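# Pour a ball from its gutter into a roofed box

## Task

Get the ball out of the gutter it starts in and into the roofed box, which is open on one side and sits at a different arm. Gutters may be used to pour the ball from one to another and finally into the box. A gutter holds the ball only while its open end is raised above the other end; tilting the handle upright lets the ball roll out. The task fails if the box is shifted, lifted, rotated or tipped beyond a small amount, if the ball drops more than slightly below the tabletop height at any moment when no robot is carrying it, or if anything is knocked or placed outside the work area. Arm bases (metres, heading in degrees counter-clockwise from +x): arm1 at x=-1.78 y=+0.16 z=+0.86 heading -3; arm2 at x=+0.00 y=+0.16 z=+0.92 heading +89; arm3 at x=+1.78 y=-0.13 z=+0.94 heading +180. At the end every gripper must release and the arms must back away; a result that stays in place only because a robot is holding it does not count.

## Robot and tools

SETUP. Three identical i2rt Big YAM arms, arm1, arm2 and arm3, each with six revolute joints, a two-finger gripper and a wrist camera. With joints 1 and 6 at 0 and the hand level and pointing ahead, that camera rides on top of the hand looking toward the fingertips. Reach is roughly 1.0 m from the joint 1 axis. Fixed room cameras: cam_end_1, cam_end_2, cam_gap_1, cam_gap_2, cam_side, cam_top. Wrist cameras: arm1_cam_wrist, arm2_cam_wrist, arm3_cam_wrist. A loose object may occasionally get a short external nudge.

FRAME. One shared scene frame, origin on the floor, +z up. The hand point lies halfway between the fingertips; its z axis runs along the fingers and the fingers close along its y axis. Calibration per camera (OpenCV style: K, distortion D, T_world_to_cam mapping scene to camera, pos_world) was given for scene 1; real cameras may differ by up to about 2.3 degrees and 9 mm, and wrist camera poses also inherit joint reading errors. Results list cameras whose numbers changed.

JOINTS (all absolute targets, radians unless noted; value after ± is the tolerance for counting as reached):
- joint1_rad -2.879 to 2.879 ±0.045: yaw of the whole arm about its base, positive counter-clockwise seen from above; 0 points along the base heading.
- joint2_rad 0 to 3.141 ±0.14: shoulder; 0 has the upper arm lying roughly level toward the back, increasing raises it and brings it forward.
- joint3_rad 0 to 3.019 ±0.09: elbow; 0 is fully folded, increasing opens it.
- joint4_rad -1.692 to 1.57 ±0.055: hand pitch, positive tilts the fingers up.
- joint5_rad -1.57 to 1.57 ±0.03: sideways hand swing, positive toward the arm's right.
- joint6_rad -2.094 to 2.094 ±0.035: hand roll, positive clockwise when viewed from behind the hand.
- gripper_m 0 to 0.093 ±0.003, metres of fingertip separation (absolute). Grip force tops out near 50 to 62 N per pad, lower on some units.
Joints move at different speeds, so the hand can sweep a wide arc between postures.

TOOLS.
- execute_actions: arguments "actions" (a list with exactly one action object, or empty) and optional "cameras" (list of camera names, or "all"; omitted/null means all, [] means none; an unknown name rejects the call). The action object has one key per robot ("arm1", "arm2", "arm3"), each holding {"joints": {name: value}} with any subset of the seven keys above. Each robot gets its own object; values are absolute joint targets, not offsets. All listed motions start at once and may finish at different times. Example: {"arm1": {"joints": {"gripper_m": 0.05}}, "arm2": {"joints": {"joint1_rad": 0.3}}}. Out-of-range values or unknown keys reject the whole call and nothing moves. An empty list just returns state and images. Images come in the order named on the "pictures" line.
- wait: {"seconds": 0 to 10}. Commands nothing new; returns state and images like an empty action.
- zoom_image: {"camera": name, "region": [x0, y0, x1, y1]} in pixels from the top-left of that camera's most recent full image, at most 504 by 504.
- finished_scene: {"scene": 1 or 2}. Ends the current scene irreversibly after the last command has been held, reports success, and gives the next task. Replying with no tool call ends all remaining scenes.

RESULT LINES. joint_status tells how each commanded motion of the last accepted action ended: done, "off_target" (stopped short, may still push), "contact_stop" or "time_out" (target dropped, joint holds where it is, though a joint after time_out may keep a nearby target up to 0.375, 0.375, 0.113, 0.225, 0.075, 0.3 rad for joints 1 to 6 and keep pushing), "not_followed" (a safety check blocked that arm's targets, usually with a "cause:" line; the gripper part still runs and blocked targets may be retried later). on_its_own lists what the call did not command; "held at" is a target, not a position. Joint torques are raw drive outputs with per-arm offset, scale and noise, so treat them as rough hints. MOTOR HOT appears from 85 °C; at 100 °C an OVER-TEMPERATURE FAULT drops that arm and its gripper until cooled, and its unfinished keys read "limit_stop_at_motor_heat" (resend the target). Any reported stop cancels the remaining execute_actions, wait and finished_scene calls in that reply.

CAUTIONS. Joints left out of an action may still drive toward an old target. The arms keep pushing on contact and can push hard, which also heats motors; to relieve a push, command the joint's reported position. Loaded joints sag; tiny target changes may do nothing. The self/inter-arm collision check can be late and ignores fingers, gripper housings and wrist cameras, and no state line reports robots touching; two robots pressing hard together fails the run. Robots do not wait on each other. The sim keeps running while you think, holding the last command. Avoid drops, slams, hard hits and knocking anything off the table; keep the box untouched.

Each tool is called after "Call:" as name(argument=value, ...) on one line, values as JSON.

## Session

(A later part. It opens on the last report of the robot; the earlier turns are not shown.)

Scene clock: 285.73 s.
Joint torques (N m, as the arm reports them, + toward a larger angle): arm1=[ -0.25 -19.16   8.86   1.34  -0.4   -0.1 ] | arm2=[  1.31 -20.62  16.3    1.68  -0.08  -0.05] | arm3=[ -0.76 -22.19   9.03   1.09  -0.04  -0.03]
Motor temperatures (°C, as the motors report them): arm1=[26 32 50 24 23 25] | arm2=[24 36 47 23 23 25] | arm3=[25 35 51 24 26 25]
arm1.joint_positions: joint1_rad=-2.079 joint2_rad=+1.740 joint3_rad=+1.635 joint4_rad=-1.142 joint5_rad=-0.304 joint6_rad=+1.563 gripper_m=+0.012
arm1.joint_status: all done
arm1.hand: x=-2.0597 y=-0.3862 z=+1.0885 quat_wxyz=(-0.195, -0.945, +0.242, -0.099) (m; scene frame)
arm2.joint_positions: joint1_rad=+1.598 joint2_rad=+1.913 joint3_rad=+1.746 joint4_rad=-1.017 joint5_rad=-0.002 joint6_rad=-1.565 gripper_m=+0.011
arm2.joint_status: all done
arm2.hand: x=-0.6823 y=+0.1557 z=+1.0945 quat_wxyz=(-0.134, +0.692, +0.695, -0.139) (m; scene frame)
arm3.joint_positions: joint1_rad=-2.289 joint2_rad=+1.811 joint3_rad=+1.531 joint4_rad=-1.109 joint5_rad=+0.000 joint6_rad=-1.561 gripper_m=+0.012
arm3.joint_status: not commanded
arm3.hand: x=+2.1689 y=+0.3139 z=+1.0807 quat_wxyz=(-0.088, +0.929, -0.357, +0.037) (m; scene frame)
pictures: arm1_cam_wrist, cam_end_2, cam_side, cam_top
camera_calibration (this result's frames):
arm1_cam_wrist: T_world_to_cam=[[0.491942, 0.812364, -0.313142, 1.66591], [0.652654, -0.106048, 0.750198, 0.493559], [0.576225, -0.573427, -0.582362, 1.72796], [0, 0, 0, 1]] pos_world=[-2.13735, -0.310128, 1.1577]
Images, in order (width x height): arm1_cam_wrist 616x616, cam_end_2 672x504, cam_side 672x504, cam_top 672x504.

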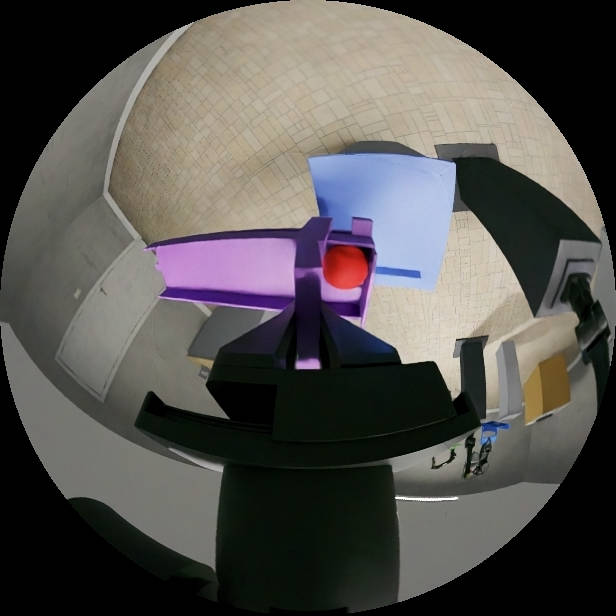

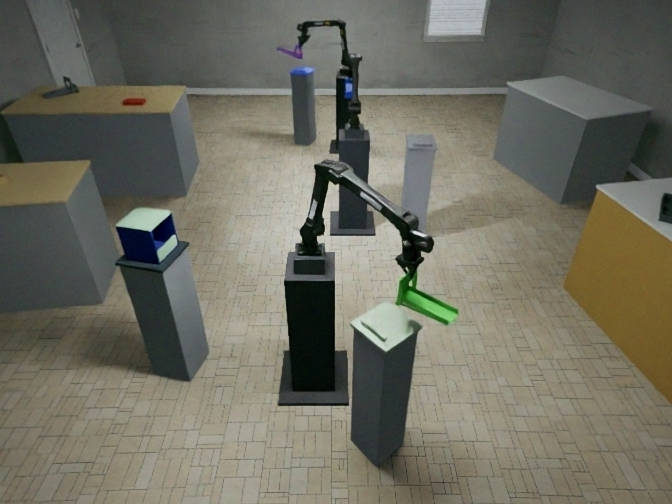

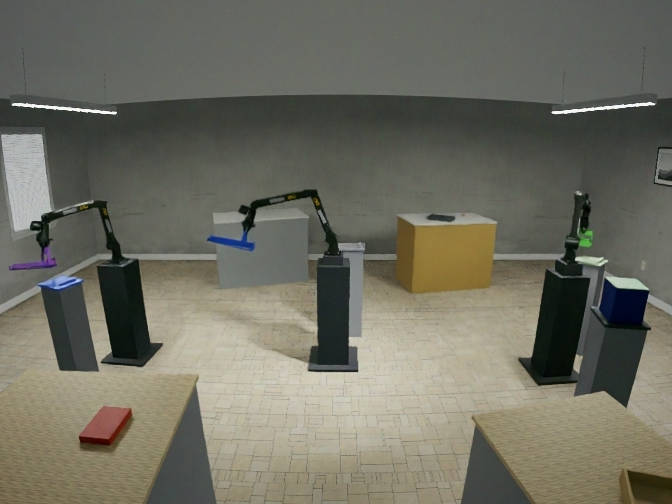

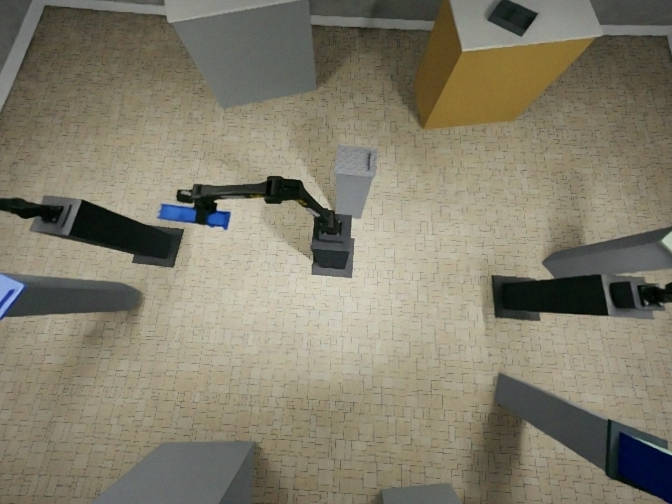

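Call:
execute_actions(actions=[{"arm1":{"joints":{"joint5_rad":0.0,"joint4_rad":-0.93}},"arm3":{"joints":{"joint1_rad":-0.17}}}], cameras=["arm1_cam_wrist","cam_side","cam_top"])

Call:
execute_actions(actions=[{"arm1":{"joints":{"joint1_rad":0.056}},"arm2":{"joints":{"joint1_rad":1.95}}}], cameras=["arm1_cam_wrist","cam_side","cam_top","cam_gap_1"])

Scene clock: 297.87 s.
Joint torques (N m, as the arm reports them, + toward a larger angle): arm1=[ -0.32 -19.66   9.08   1.9    0.16  -0.13] | arm2=[  1.3  -20.76  16.12   1.7   -0.08  -0.04] | arm3=[ -0.74 -22.55   8.73   0.41   0.03  -0.09]
Motor temperatures (°C, as the motors report them): arm1=[26 32 50 24 23 25] | arm2=[24 37 50 23 23 25] | arm3=[25 36 51 24 26 25]
arm1.joint_positions: joint1_rad=-2.078 joint2_rad=+1.740 joint3_rad=+1.635 joint4_rad=-0.960 joint5_rad=-0.001 joint6_rad=+1.565 gripper_m=+0.012
arm1.joint_status: all done
arm1.hand: x=-2.1260 y=-0.3959 z=+1.0991 quat_wxyz=(-0.241, -0.931, +0.265, +0.069) (m; scene frame)
arm2.joint_positions: joint1_rad=+1.598 joint2_rad=+1.913 joint3_rad=+1.746 joint4_rad=-1.017 joint5_rad=-0.002 joint6_rad=-1.565 gripper_m=+0.011
arm2.joint_status: not commanded
arm2.hand: x=-0.6823 y=+0.1557 z=+1.0945 quat_wxyz=(-0.134, +0.692, +0.695, -0.139) (m; scene frame)
arm3.joint_positions: joint1_rad=-0.160 joint2_rad=+1.811 joint3_rad=+1.531 joint4_rad=-1.099 joint5_rad=-0.003 joint6_rad=-1.562 gripper_m=+0.012
arm3.joint_status: all done
arm3.hand: x=+1.1946 y=-0.0298 z=+1.0683 quat_wxyz=(-0.069, +0.763, +0.640, -0.058) (m; scene frame)
pictures: arm1_cam_wrist, cam_side, cam_top
camera_calibration (this result's frames):
arm1_cam_wrist: T_world_to_cam=[[0.458026, 0.750388, -0.476582, 1.79277], [0.842666, -0.195792, 0.501578, 1.16958], [0.283067, -0.631335, -0.722004, 1.27401], [0, 0, 0, 1]] pos_world=[-2.16733, -0.311948, 1.18761]
Images, in order (width x height): arm1_cam_wrist 616x616, cam_side 672x504, cam_top 672x504.

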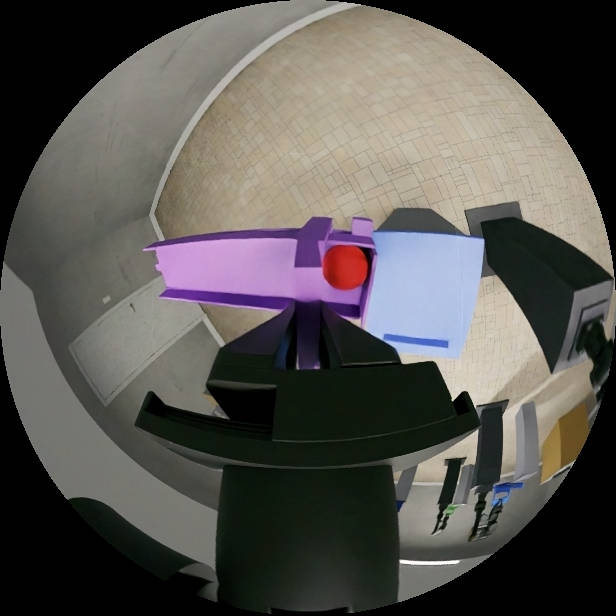

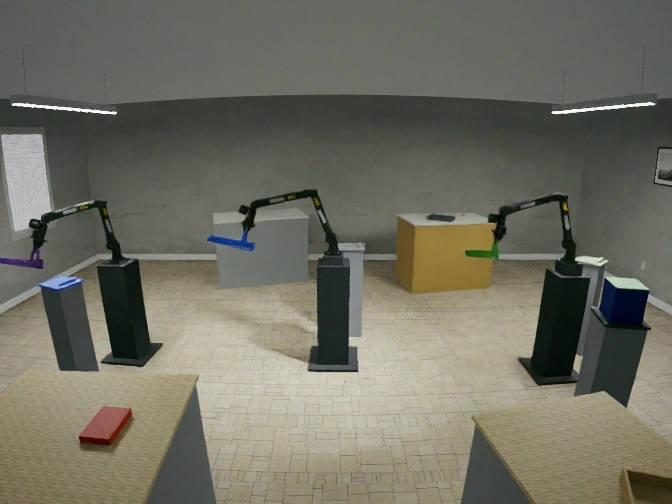

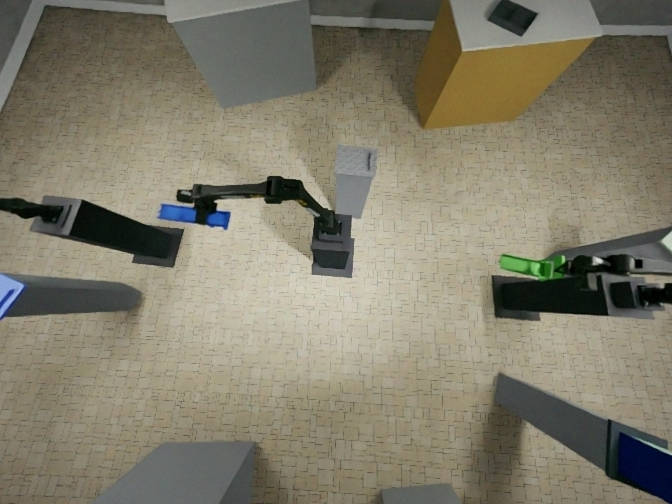

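Scene clock: 301.73 s.
Joint torques (N m, as the arm reports them, + toward a larger angle): arm1=[  6.04 -21.97   9.03   1.57  -2.72  -1.36] | arm2=[  7.41 -20.72  16.07   2.76  -1.81  -1.94] | arm3=[ -1.57 -22.02   9.     0.33   0.07  -0.01]
Motor temperatures (°C, as the motors report them): arm1=[26 33 50 24 25 26] | arm2=[24 38 51 23 24 26] | arm3=[25 36 51 24 26 25]
arm1.joint_positions: joint1_rad=-0.040 joint2_rad=+1.761 joint3_rad=+1.635 joint4_rad=-0.951 joint5_rad=+0.063 joint6_rad=+1.708 gripper_m=+0.012
arm1.joint_status: joint1_rad time_out (moved +2.038 of +2.134)
arm1.on_its_own: joint1_rad reads -0.040 and still pushes toward +0.056 since a time_out
arm1.hand: x=-1.1283 y=+0.0848 z=+1.0870 quat_wxyz=(-0.191, -0.764, -0.596, -0.156) (m; scene frame)
arm2.joint_positions: joint1_rad=+1.868 joint2_rad=+1.913 joint3_rad=+1.746 joint4_rad=-1.044 joint5_rad=+0.054 joint6_rad=-1.348 gripper_m=+0.014
arm2.joint_status: joint1_rad off_target (ended at +1.868, target +1.950)
arm2.hand: x=-0.6524 y=-0.0148 z=+1.0926 quat_wxyz=(-0.114, +0.679, +0.711, -0.142) (m; scene frame)
arm3.joint_positions: joint1_rad=-0.160 joint2_rad=+1.811 joint3_rad=+1.531 joint4_rad=-1.099 joint5_rad=-0.003 joint6_rad=-1.562 gripper_m=+0.012
arm3.joint_status: not commanded
arm3.hand: x=+1.1946 y=-0.0298 z=+1.0683 quat_wxyz=(-0.069, +0.763, +0.640, -0.058) (m; scene frame)
pictures: arm1_cam_wrist, cam_gap_1, cam_side, cam_top
camera_calibration (this result's frames):
arm1_cam_wrist: T_world_to_cam=[[-0.857394, 0.212305, -0.468831, -0.477685], [-0.0690431, 0.855269, 0.513564, -0.701802], [0.510008, 0.472697, -0.718644, 1.44522], [0, 0, 0, 1]] pos_world=[-1.19509, 0.0184919, 1.17507]
Images, in order (width x height): arm1_cam_wrist 616x616, cam_gap_1 672x504, cam_side 672x504, cam_top 672x504.

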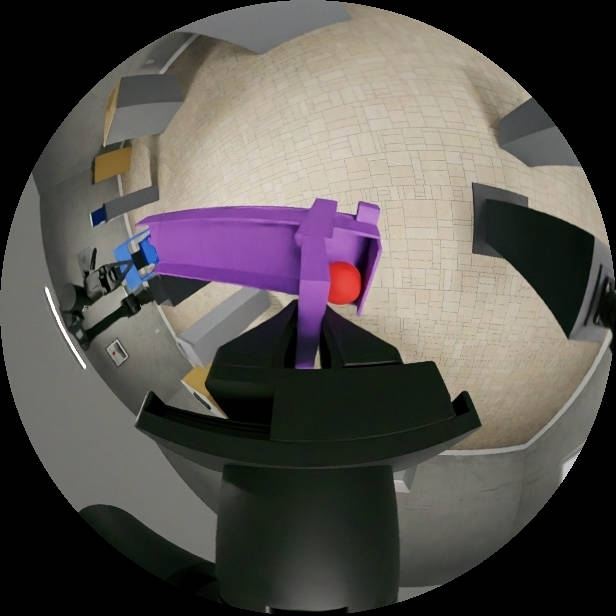

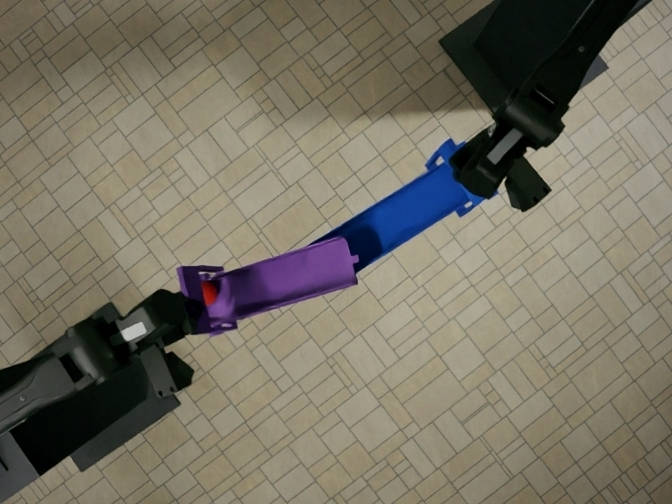

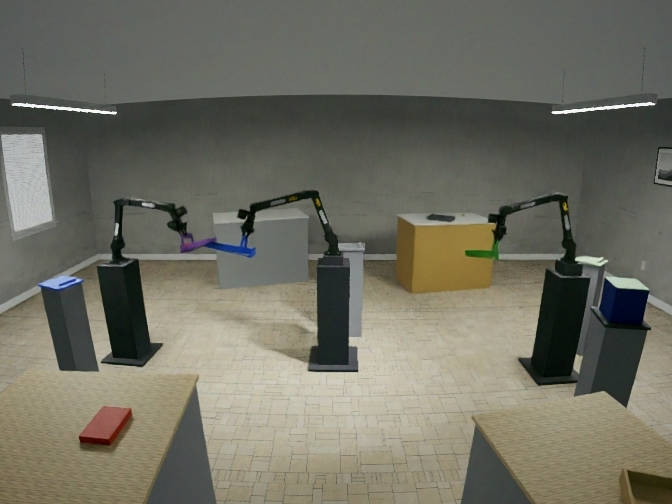

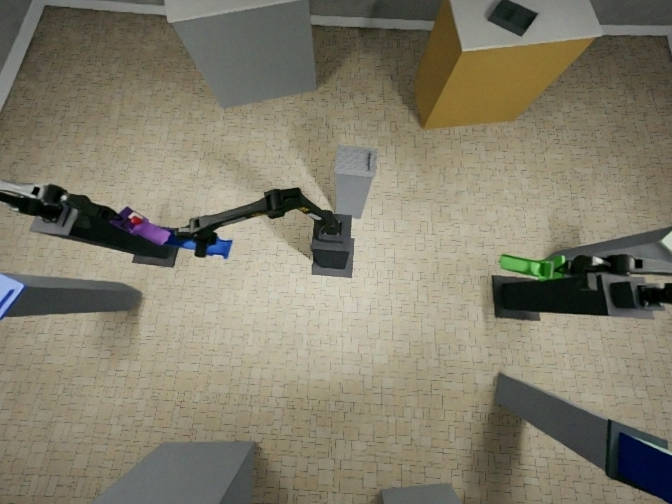

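Call:
execute_actions(actions=[{"arm1":{"joints":{"joint1_rad":-0.40,"joint5_rad":0.0,"joint6_rad":1.571,"joint2_rad":1.74}},"arm2":{"joints":{"joint1_rad":1.60,"joint5_rad":0.0,"joint6_rad":-1.571,"joint4_rad":-1.017}}}], cameras=["arm1_cam_wrist","arm2_cam_wrist","cam_side","cam_top","cam_gap_1"])

Scene clock: 313.73 s.
Joint torques (N m, as the arm reports them, + toward a larger angle): arm1=[ -1.31 -21.3    9.13   1.12   0.09  -0.12] | arm2=[  1.37 -20.94  15.81   1.96  -0.17   0.07] | arm3=[ -1.16 -22.56   9.06   0.36   0.05  -0.03]
Motor temperatures (°C, as the motors report them): arm1=[26 33 51 24 30 27] | arm2=[25 38 52 24 27 29] | arm3=[25 37 51 24 26 25]
arm1.joint_positions: joint1_rad=-0.394 joint2_rad=+1.754 joint3_rad=+1.635 joint4_rad=-0.937 joint5_rad=+0.000 joint6_rad=+1.565 gripper_m=+0.012
arm1.joint_status: all done
arm1.hand: x=-1.1865 y=-0.1278 z=+1.0927 quat_wxyz=(-0.216, -0.816, -0.518, -0.135) (m; scene frame)
arm2.joint_positions: joint1_rad=+1.604 joint2_rad=+1.917 joint3_rad=+1.748 joint4_rad=-1.041 joint5_rad=+0.001 joint6_rad=-1.578 gripper_m=+0.011
arm2.joint_status: all done
arm2.hand: x=-0.6775 y=+0.1526 z=+1.0902 quat_wxyz=(-0.126, +0.688, +0.703, -0.129) (m; scene frame)
arm3.joint_positions: joint1_rad=-0.160 joint2_rad=+1.811 joint3_rad=+1.531 joint4_rad=-1.099 joint5_rad=-0.003 joint6_rad=-1.562 gripper_m=+0.012
arm3.joint_status: not commanded
arm3.hand: x=+1.1946 y=-0.0298 z=+1.0683 quat_wxyz=(-0.069, +0.763, +0.640, -0.058) (m; scene frame)
pictures: arm1_cam_wrist, arm2_cam_wrist, cam_gap_1, cam_side, cam_top
camera_calibration (this result's frames):
arm1_cam_wrist: T_world_to_cam=[[-0.794292, 0.367498, -0.483783, -0.368736], [0.0953169, 0.861822, 0.498174, -0.314289], [0.600013, 0.349583, -0.719567, 1.67153], [0, 0, 0, 1]] pos_world=[-1.26587, -0.177967, 1.18096]
arm2_cam_wrist: T_world_to_cam=[[-0.938873, -0.020676, 0.343642, -1.00709], [0.180183, 0.821044, 0.541683, -0.586551], [-0.293345, 0.57049, -0.767131, 0.67544], [0, 0, 0, 1]] pos_world=[-0.641702, 0.0754307, 1.18195]
Images, in order (width x height): arm1_cam_wrist 616x616, arm2_cam_wrist 616x616, cam_gap_1 672x504, cam_side 672x504, cam_top 672x504.

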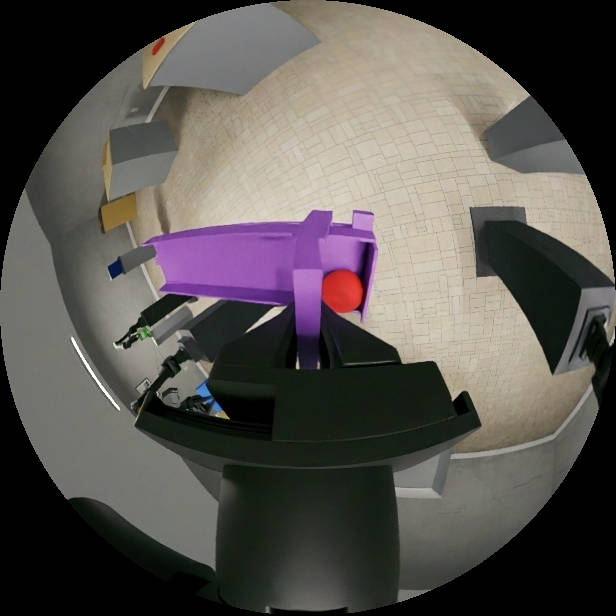

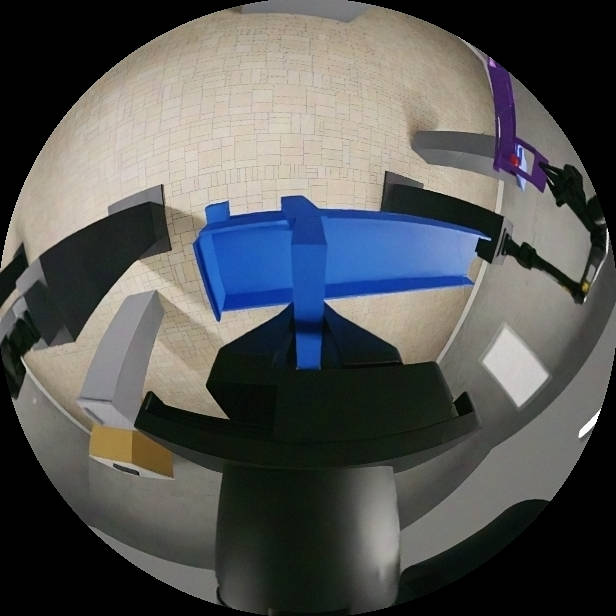

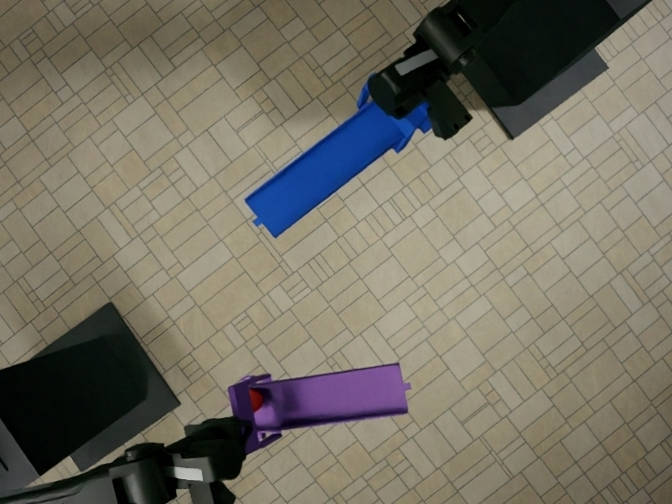

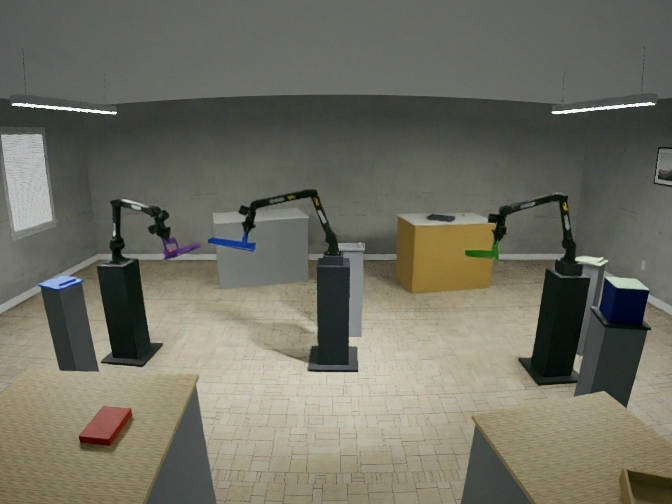

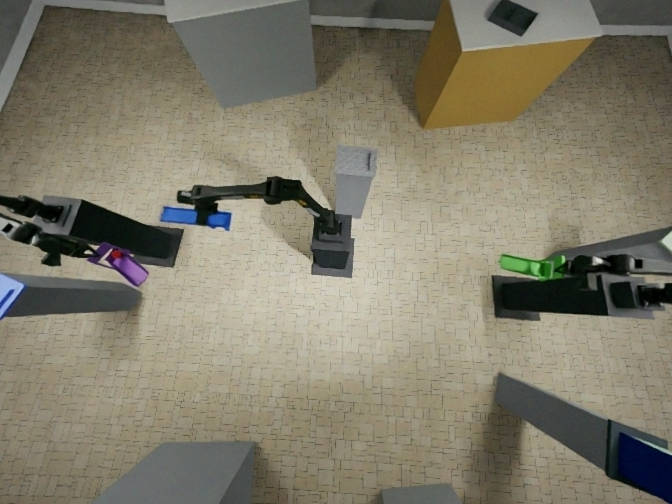

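Call:
execute_actions(actions=[{"arm1":{"joints":{"joint2_rad":1.90,"joint3_rad":1.95}},"arm2":{"joints":{"joint1_rad":1.22,"joint2_rad":2.13,"joint3_rad":1.80,"joint4_rad":-0.93}}}], cameras=["cam_side","cam_top"])

Call:
execute_actions(actions=[{"arm1":{"joints":{"joint1_rad":0.056,"joint4_rad":-1.15}}}], cameras=["arm1_cam_wrist","cam_side","cam_gap_1"])

Scene clock: 334.97 s.
Joint torques (N m, as the arm reports them, + toward a larger angle): arm1=[ -1.15 -26.16  13.58   1.24   0.08  -0.13] | arm2=[  2.14 -24.    12.65   1.39  -0.1    0.04] | arm3=[ -1.17 -22.18   8.83   0.52   0.06  -0.02]
Motor temperatures (°C, as the motors report them): arm1=[26 34 53 24 26 26] | arm2=[24 39 52 24 25 27] | arm3=[25 37 51 24 26 25]
arm1.joint_positions: joint1_rad=-0.394 joint2_rad=+1.929 joint3_rad=+1.881 joint4_rad=-0.937 joint5_rad=+0.000 joint6_rad=+1.565 gripper_m=+0.012
arm1.joint_status: all done
arm1.hand: x=-1.1164 y=-0.1612 z=+1.0996 quat_wxyz=(-0.244, -0.808, -0.513, -0.153) (m; scene frame)
arm2.joint_positions: joint1_rad=+1.220 joint2_rad=+2.161 joint3_rad=+1.772 joint4_rad=-0.944 joint5_rad=-0.002 joint6_rad=-1.575 gripper_m=+0.011
arm2.joint_status: all done
arm2.hand: x=-0.6533 y=+0.4148 z=+0.9435 quat_wxyz=(-0.097, +0.818, +0.563, -0.069) (m; scene frame)
arm3.joint_positions: joint1_rad=-0.160 joint2_rad=+1.811 joint3_rad=+1.531 joint4_rad=-1.099 joint5_rad=-0.003 joint6_rad=-1.562 gripper_m=+0.012
arm3.joint_status: not commanded
arm3.hand: x=+1.1946 y=-0.0298 z=+1.0683 quat_wxyz=(-0.069, +0.763, +0.640, -0.058) (m; scene frame)
pictures: cam_side, cam_top
Images, in order (width x height): cam_side 672x504, cam_top 672x504.

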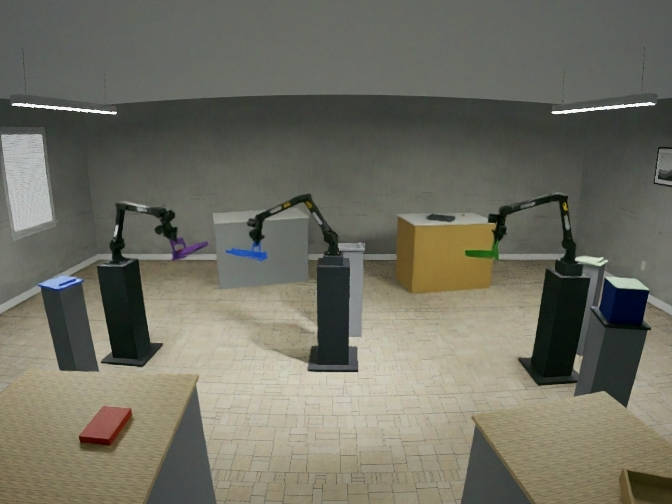

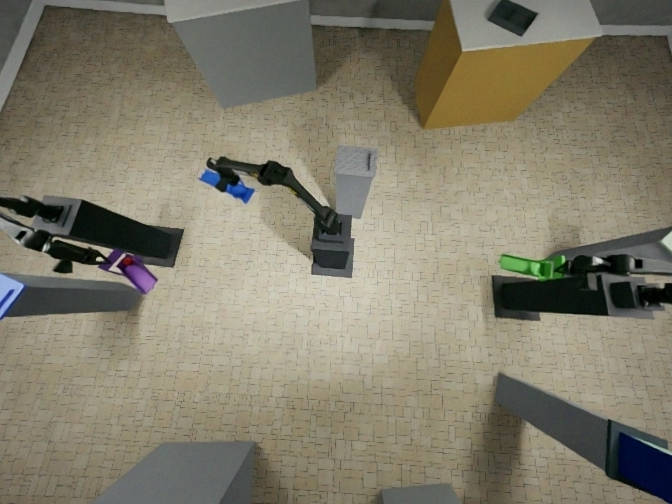

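Scene clock: 337.07 s.
Joint torques (N m, as the arm reports them, + toward a larger angle): arm1=[ -0.47 -25.78  13.35   0.42   0.01  -0.12] | arm2=[  1.77 -24.57  12.73   1.31  -0.11   0.04] | arm3=[ -0.89 -23.23   8.97   0.3    0.07  -0.01]
Motor temperatures (°C, as the motors report them): arm1=[26 34 54 24 26 26] | arm2=[24 39 52 24 25 27] | arm3=[25 37 51 24 26 25]
arm1.joint_positions: joint1_rad=+0.051 joint2_rad=+1.929 joint3_rad=+1.881 joint4_rad=-1.144 joint5_rad=+0.001 joint6_rad=+1.566 gripper_m=+0.012
arm1.joint_status: all done
arm1.hand: x=-1.0893 y=+0.1549 z=+1.0762 quat_wxyz=(-0.134, -0.693, -0.696, -0.132) (m; scene frame)
arm2.joint_positions: joint1_rad=+1.220 joint2_rad=+2.161 joint3_rad=+1.772 joint4_rad=-0.944 joint5_rad=-0.002 joint6_rad=-1.575 gripper_m=+0.011
arm2.joint_status: not commanded
arm2.hand: x=-0.6533 y=+0.4148 z=+0.9435 quat_wxyz=(-0.097, +0.818, +0.563, -0.069) (m; scene frame)
arm3.joint_positions: joint1_rad=-0.160 joint2_rad=+1.811 joint3_rad=+1.531 joint4_rad=-1.099 joint5_rad=-0.003 joint6_rad=-1.562 gripper_m=+0.012
arm3.joint_status: not commanded
arm3.hand: x=+1.1946 y=-0.0298 z=+1.0683 quat_wxyz=(-0.069, +0.763, +0.640, -0.058) (m; scene frame)
pictures: arm1_cam_wrist, cam_gap_1, cam_side
camera_calibration (this result's frames):
arm1_cam_wrist: T_world_to_cam=[[-0.93259, -0.00879632, -0.360831, -0.62808], [-0.213363, 0.819769, 0.531465, -0.924486], [0.291123, 0.572626, -0.766385, 1.1818], [0, 0, 0, 1]] pos_world=[-1.12704, 0.0756085, 1.17042]
Images, in order (width x height): arm1_cam_wrist 616x616, cam_gap_1 672x504, cam_side 672x504.

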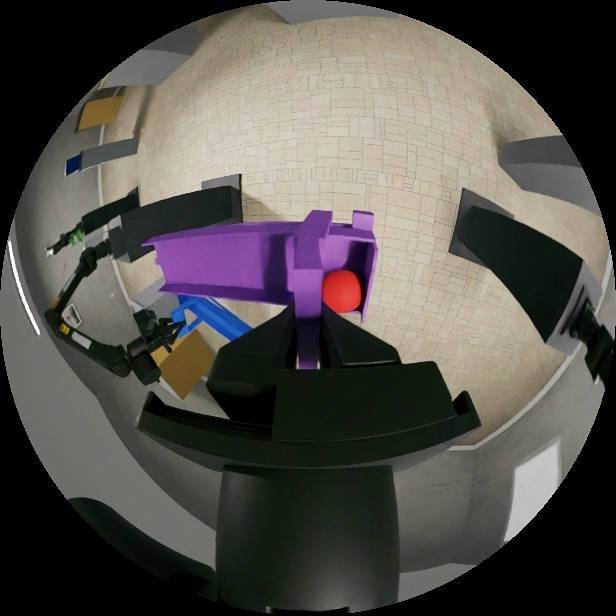

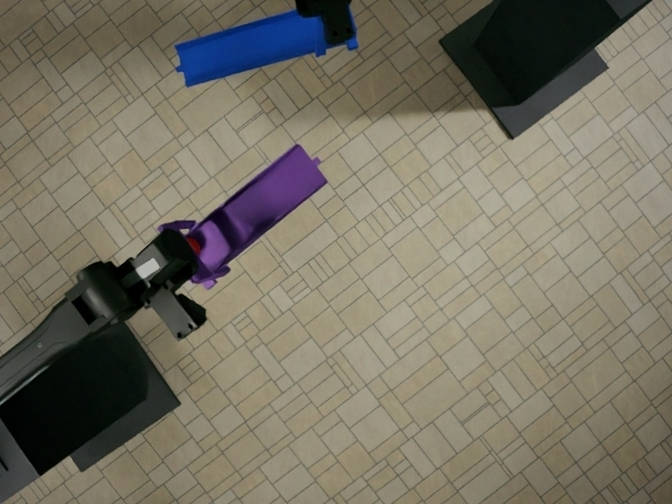

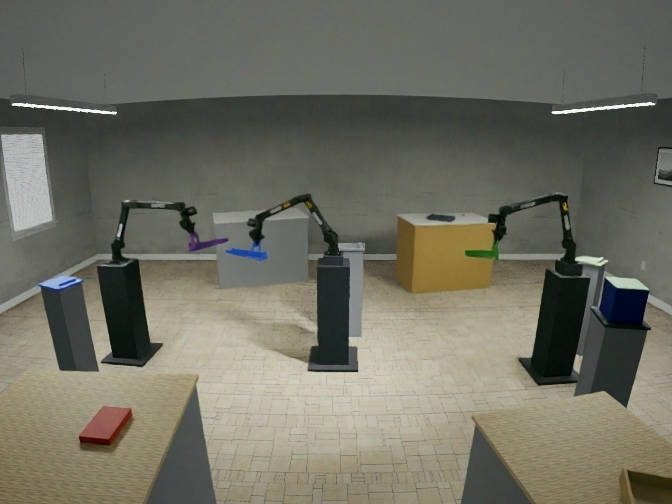

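Call:
execute_actions(actions=[{"arm1":{"joints":{"joint4_rad":-1.27}},"arm2":{"joints":{"joint1_rad":1.592,"joint4_rad":-0.90}}}], cameras=["arm1_cam_wrist","cam_side","cam_gap_1"])

Scene clock: 355.93 s.
Joint torques (N m, as the arm reports them, + toward a larger angle): arm1=[ -0.37 -25.37  13.2    0.23   0.03  -0.11] | arm2=[  1.86 -24.4   12.77   1.55  -0.18   0.04] | arm3=[ -0.89 -22.33   9.04   0.71   0.05  -0.06]
Motor temperatures (°C, as the motors report them): arm1=[26 36 62 24 25 26] | arm2=[24 41 50 23 24 26] | arm3=[25 38 51 24 26 25]
arm1.joint_positions: joint1_rad=+0.051 joint2_rad=+1.929 joint3_rad=+1.881 joint4_rad=-1.262 joint5_rad=+0.001 joint6_rad=+1.566 gripper_m=+0.012
arm1.joint_status: all done
arm1.hand: x=-1.1169 y=+0.1550 z=+1.0671 quat_wxyz=(-0.093, -0.700, -0.703, -0.091) (m; scene frame)
arm2.joint_positions: joint1_rad=+1.593 joint2_rad=+2.161 joint3_rad=+1.772 joint4_rad=-0.918 joint5_rad=+0.001 joint6_rad=-1.575 gripper_m=+0.011
arm2.joint_status: all done
arm2.hand: x=-0.7066 y=+0.1592 z=+0.9458 quat_wxyz=(-0.093, +0.698, +0.704, -0.094) (m; scene frame)
arm3.joint_positions: joint1_rad=-0.160 joint2_rad=+1.811 joint3_rad=+1.531 joint4_rad=-1.099 joint5_rad=-0.003 joint6_rad=-1.562 gripper_m=+0.012
arm3.joint_status: not commanded
arm3.hand: x=+1.1946 y=-0.0298 z=+1.0683 quat_wxyz=(-0.069, +0.763, +0.640, -0.058) (m; scene frame)
pictures: arm1_cam_wrist, cam_gap_1, cam_side
camera_calibration (this result's frames):
arm1_cam_wrist: T_world_to_cam=[[-0.968648, -0.00876701, -0.248283, -0.817477], [-0.149165, 0.819716, 0.553007, -0.876831], [0.198673, 0.572704, -0.795323, 1.11046], [0, 0, 0, 1]] pos_world=[-1.14326, 0.0756221, 1.1651]
Images, in order (width x height): arm1_cam_wrist 616x616, cam_gap_1 672x504, cam_side 672x504.

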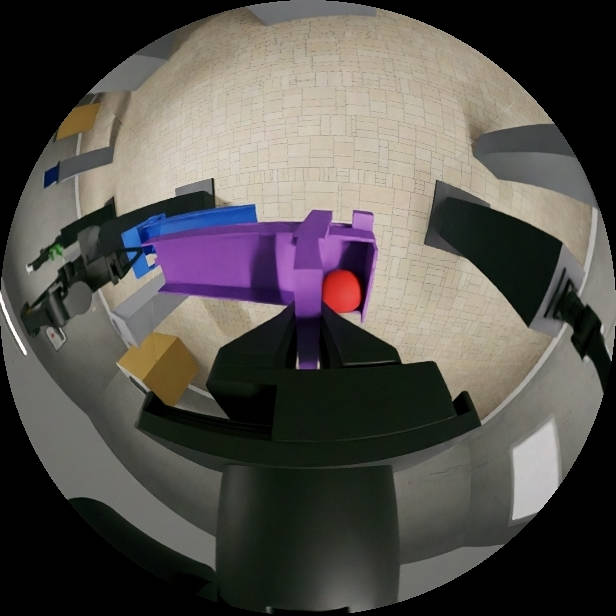

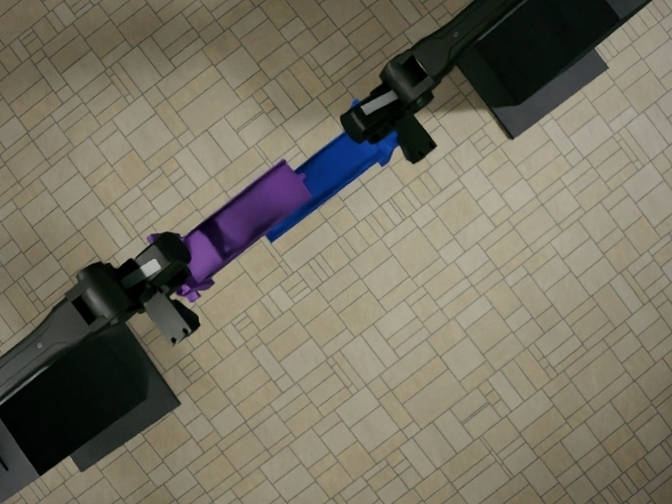

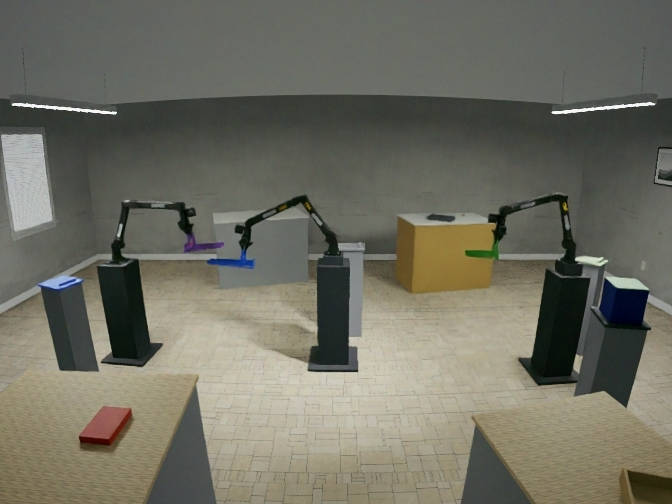

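Call:
zoom_image(camera="cam_gap_1", region=[220, 100, 420, 290])

Region (220, 100, 420, 290) of cam_gap_1's 672x504 image, scaled by 2.520, with more detail than that image has; it fills the top 479 rows of this view, and the rest is white.

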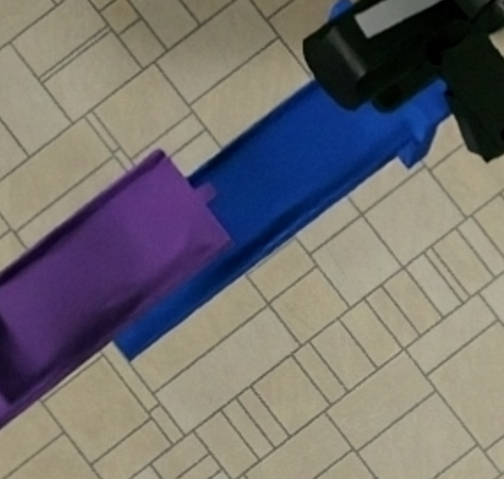

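Call:
execute_actions(actions=[{"arm1":{"joints":{"joint4_rad":-1.34}},"arm2":{"joints":{"joint1_rad":1.565}}}], cameras=["arm1_cam_wrist","cam_side","cam_gap_1"])

Call:
zoom_image(camera="cam_gap_1", region=[220, 100, 420, 290])

Call:
zoom_image(camera="cam_side", region=[170, 200, 290, 290])

Scene clock: 382.07 s.
Joint torques (N m, as the arm reports them, + toward a larger angle): arm1=[ -0.28 -25.24  13.09   0.05   0.02  -0.11] | arm2=[  1.76 -24.59  12.77   1.53  -0.2    0.04] | arm3=[ -1.14 -22.49   8.91   0.52   0.07   0.01]
Motor temperatures (°C, as the motors report them): arm1=[26 37 66 24 24 25] | arm2=[24 42 49 23 24 26] | arm3=[25 38 51 24 26 25]
arm1.joint_positions: joint1_rad=+0.051 joint2_rad=+1.929 joint3_rad=+1.881 joint4_rad=-1.332 joint5_rad=+0.001 joint6_rad=+1.566 gripper_m=+0.012
arm1.joint_status: all done
arm1.hand: x=-1.1335 y=+0.1550 z=+1.0633 quat_wxyz=(-0.068, -0.702, -0.705, -0.067) (m; scene frame)
arm2.joint_positions: joint1_rad=+1.565 joint2_rad=+2.161 joint3_rad=+1.772 joint4_rad=-0.918 joint5_rad=+0.001 joint6_rad=-1.575 gripper_m=+0.011
arm2.joint_status: all done
arm2.hand: x=-0.7063 y=+0.1794 z=+0.9457 quat_wxyz=(-0.094, +0.708, +0.694, -0.093) (m; scene frame)
arm3.joint_positions: joint1_rad=-0.160 joint2_rad=+1.811 joint3_rad=+1.531 joint4_rad=-1.099 joint5_rad=-0.003 joint6_rad=-1.562 gripper_m=+0.012
arm3.joint_status: not commanded
arm3.hand: x=+1.1946 y=-0.0298 z=+1.0683 quat_wxyz=(-0.069, +0.763, +0.640, -0.058) (m; scene frame)
pictures: arm1_cam_wrist, cam_gap_1, cam_side
camera_calibration (this result's frames):
arm1_cam_wrist: T_world_to_cam=[[-0.983538, -0.00875507, -0.180487, -0.923503], [-0.110441, 0.819683, 0.56207, -0.842957], [0.143021, 0.57275, -0.807157, 1.06022], [0, 0, 0, 1]] pos_world=[-1.15303, 0.0756303, 1.16288]
Images, in order (width x height): arm1_cam_wrist 616x616, cam_gap_1 672x504, cam_side 672x504.

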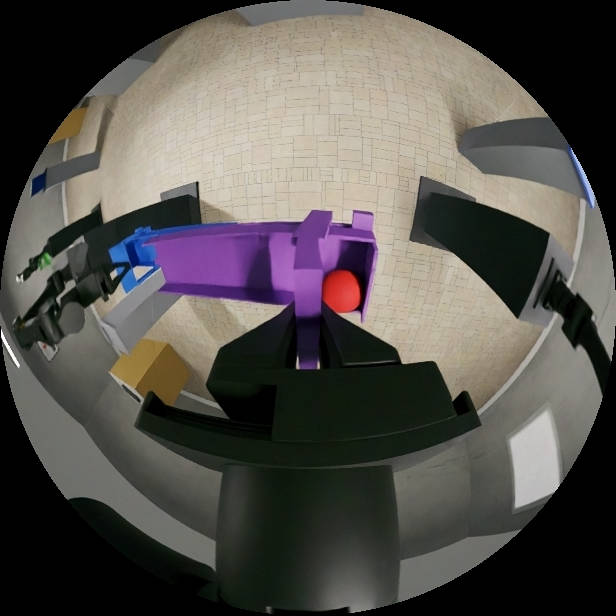

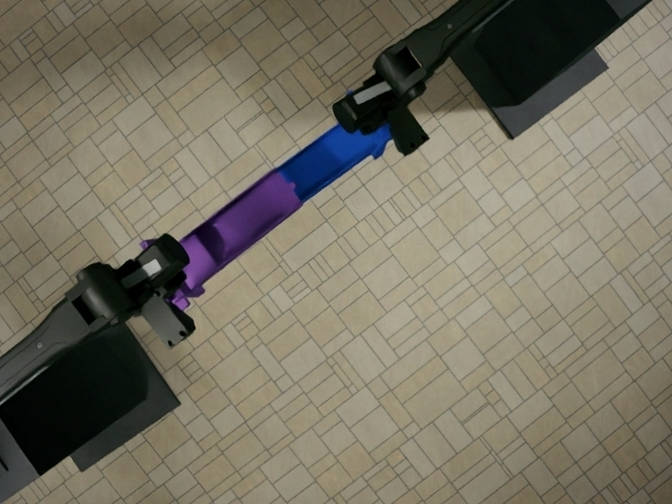

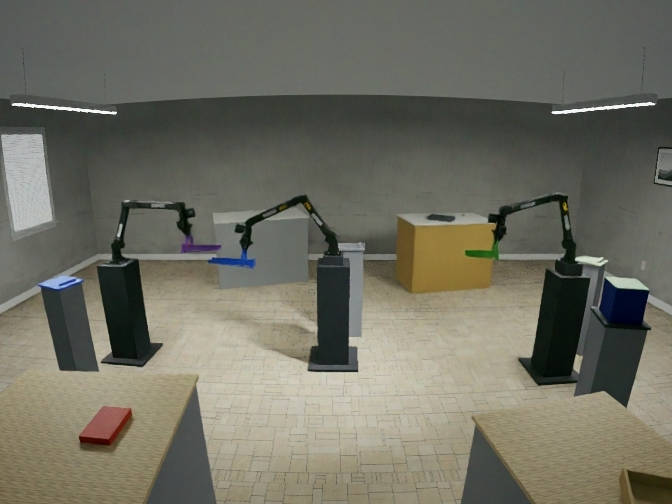

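Region (220, 100, 420, 290) of cam_gap_1's 672x504 image, scaled by 2.520, with more detail than that image has; it fills the top 479 rows of this view, and the rest is white.

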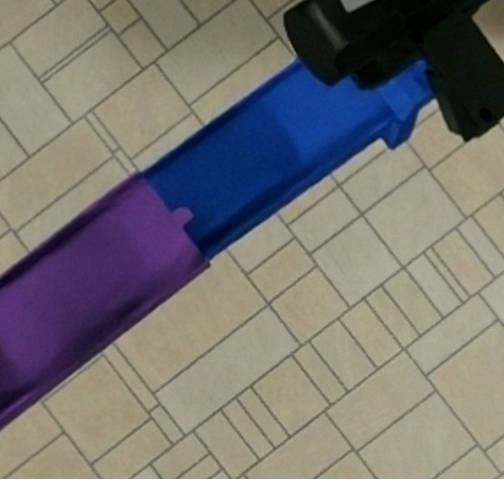

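Region (170, 200, 290, 290) of cam_side's 672x504 image, scaled by 4.200, with more detail than that image has; it fills the top 378 rows of this view, and the rest is white.

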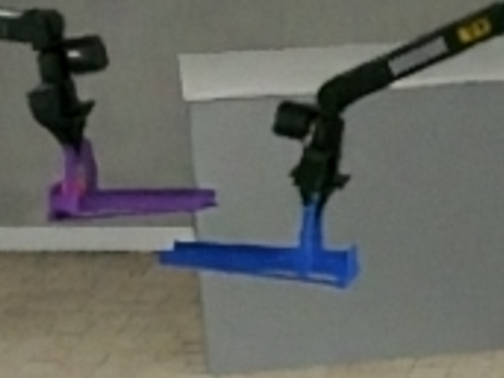

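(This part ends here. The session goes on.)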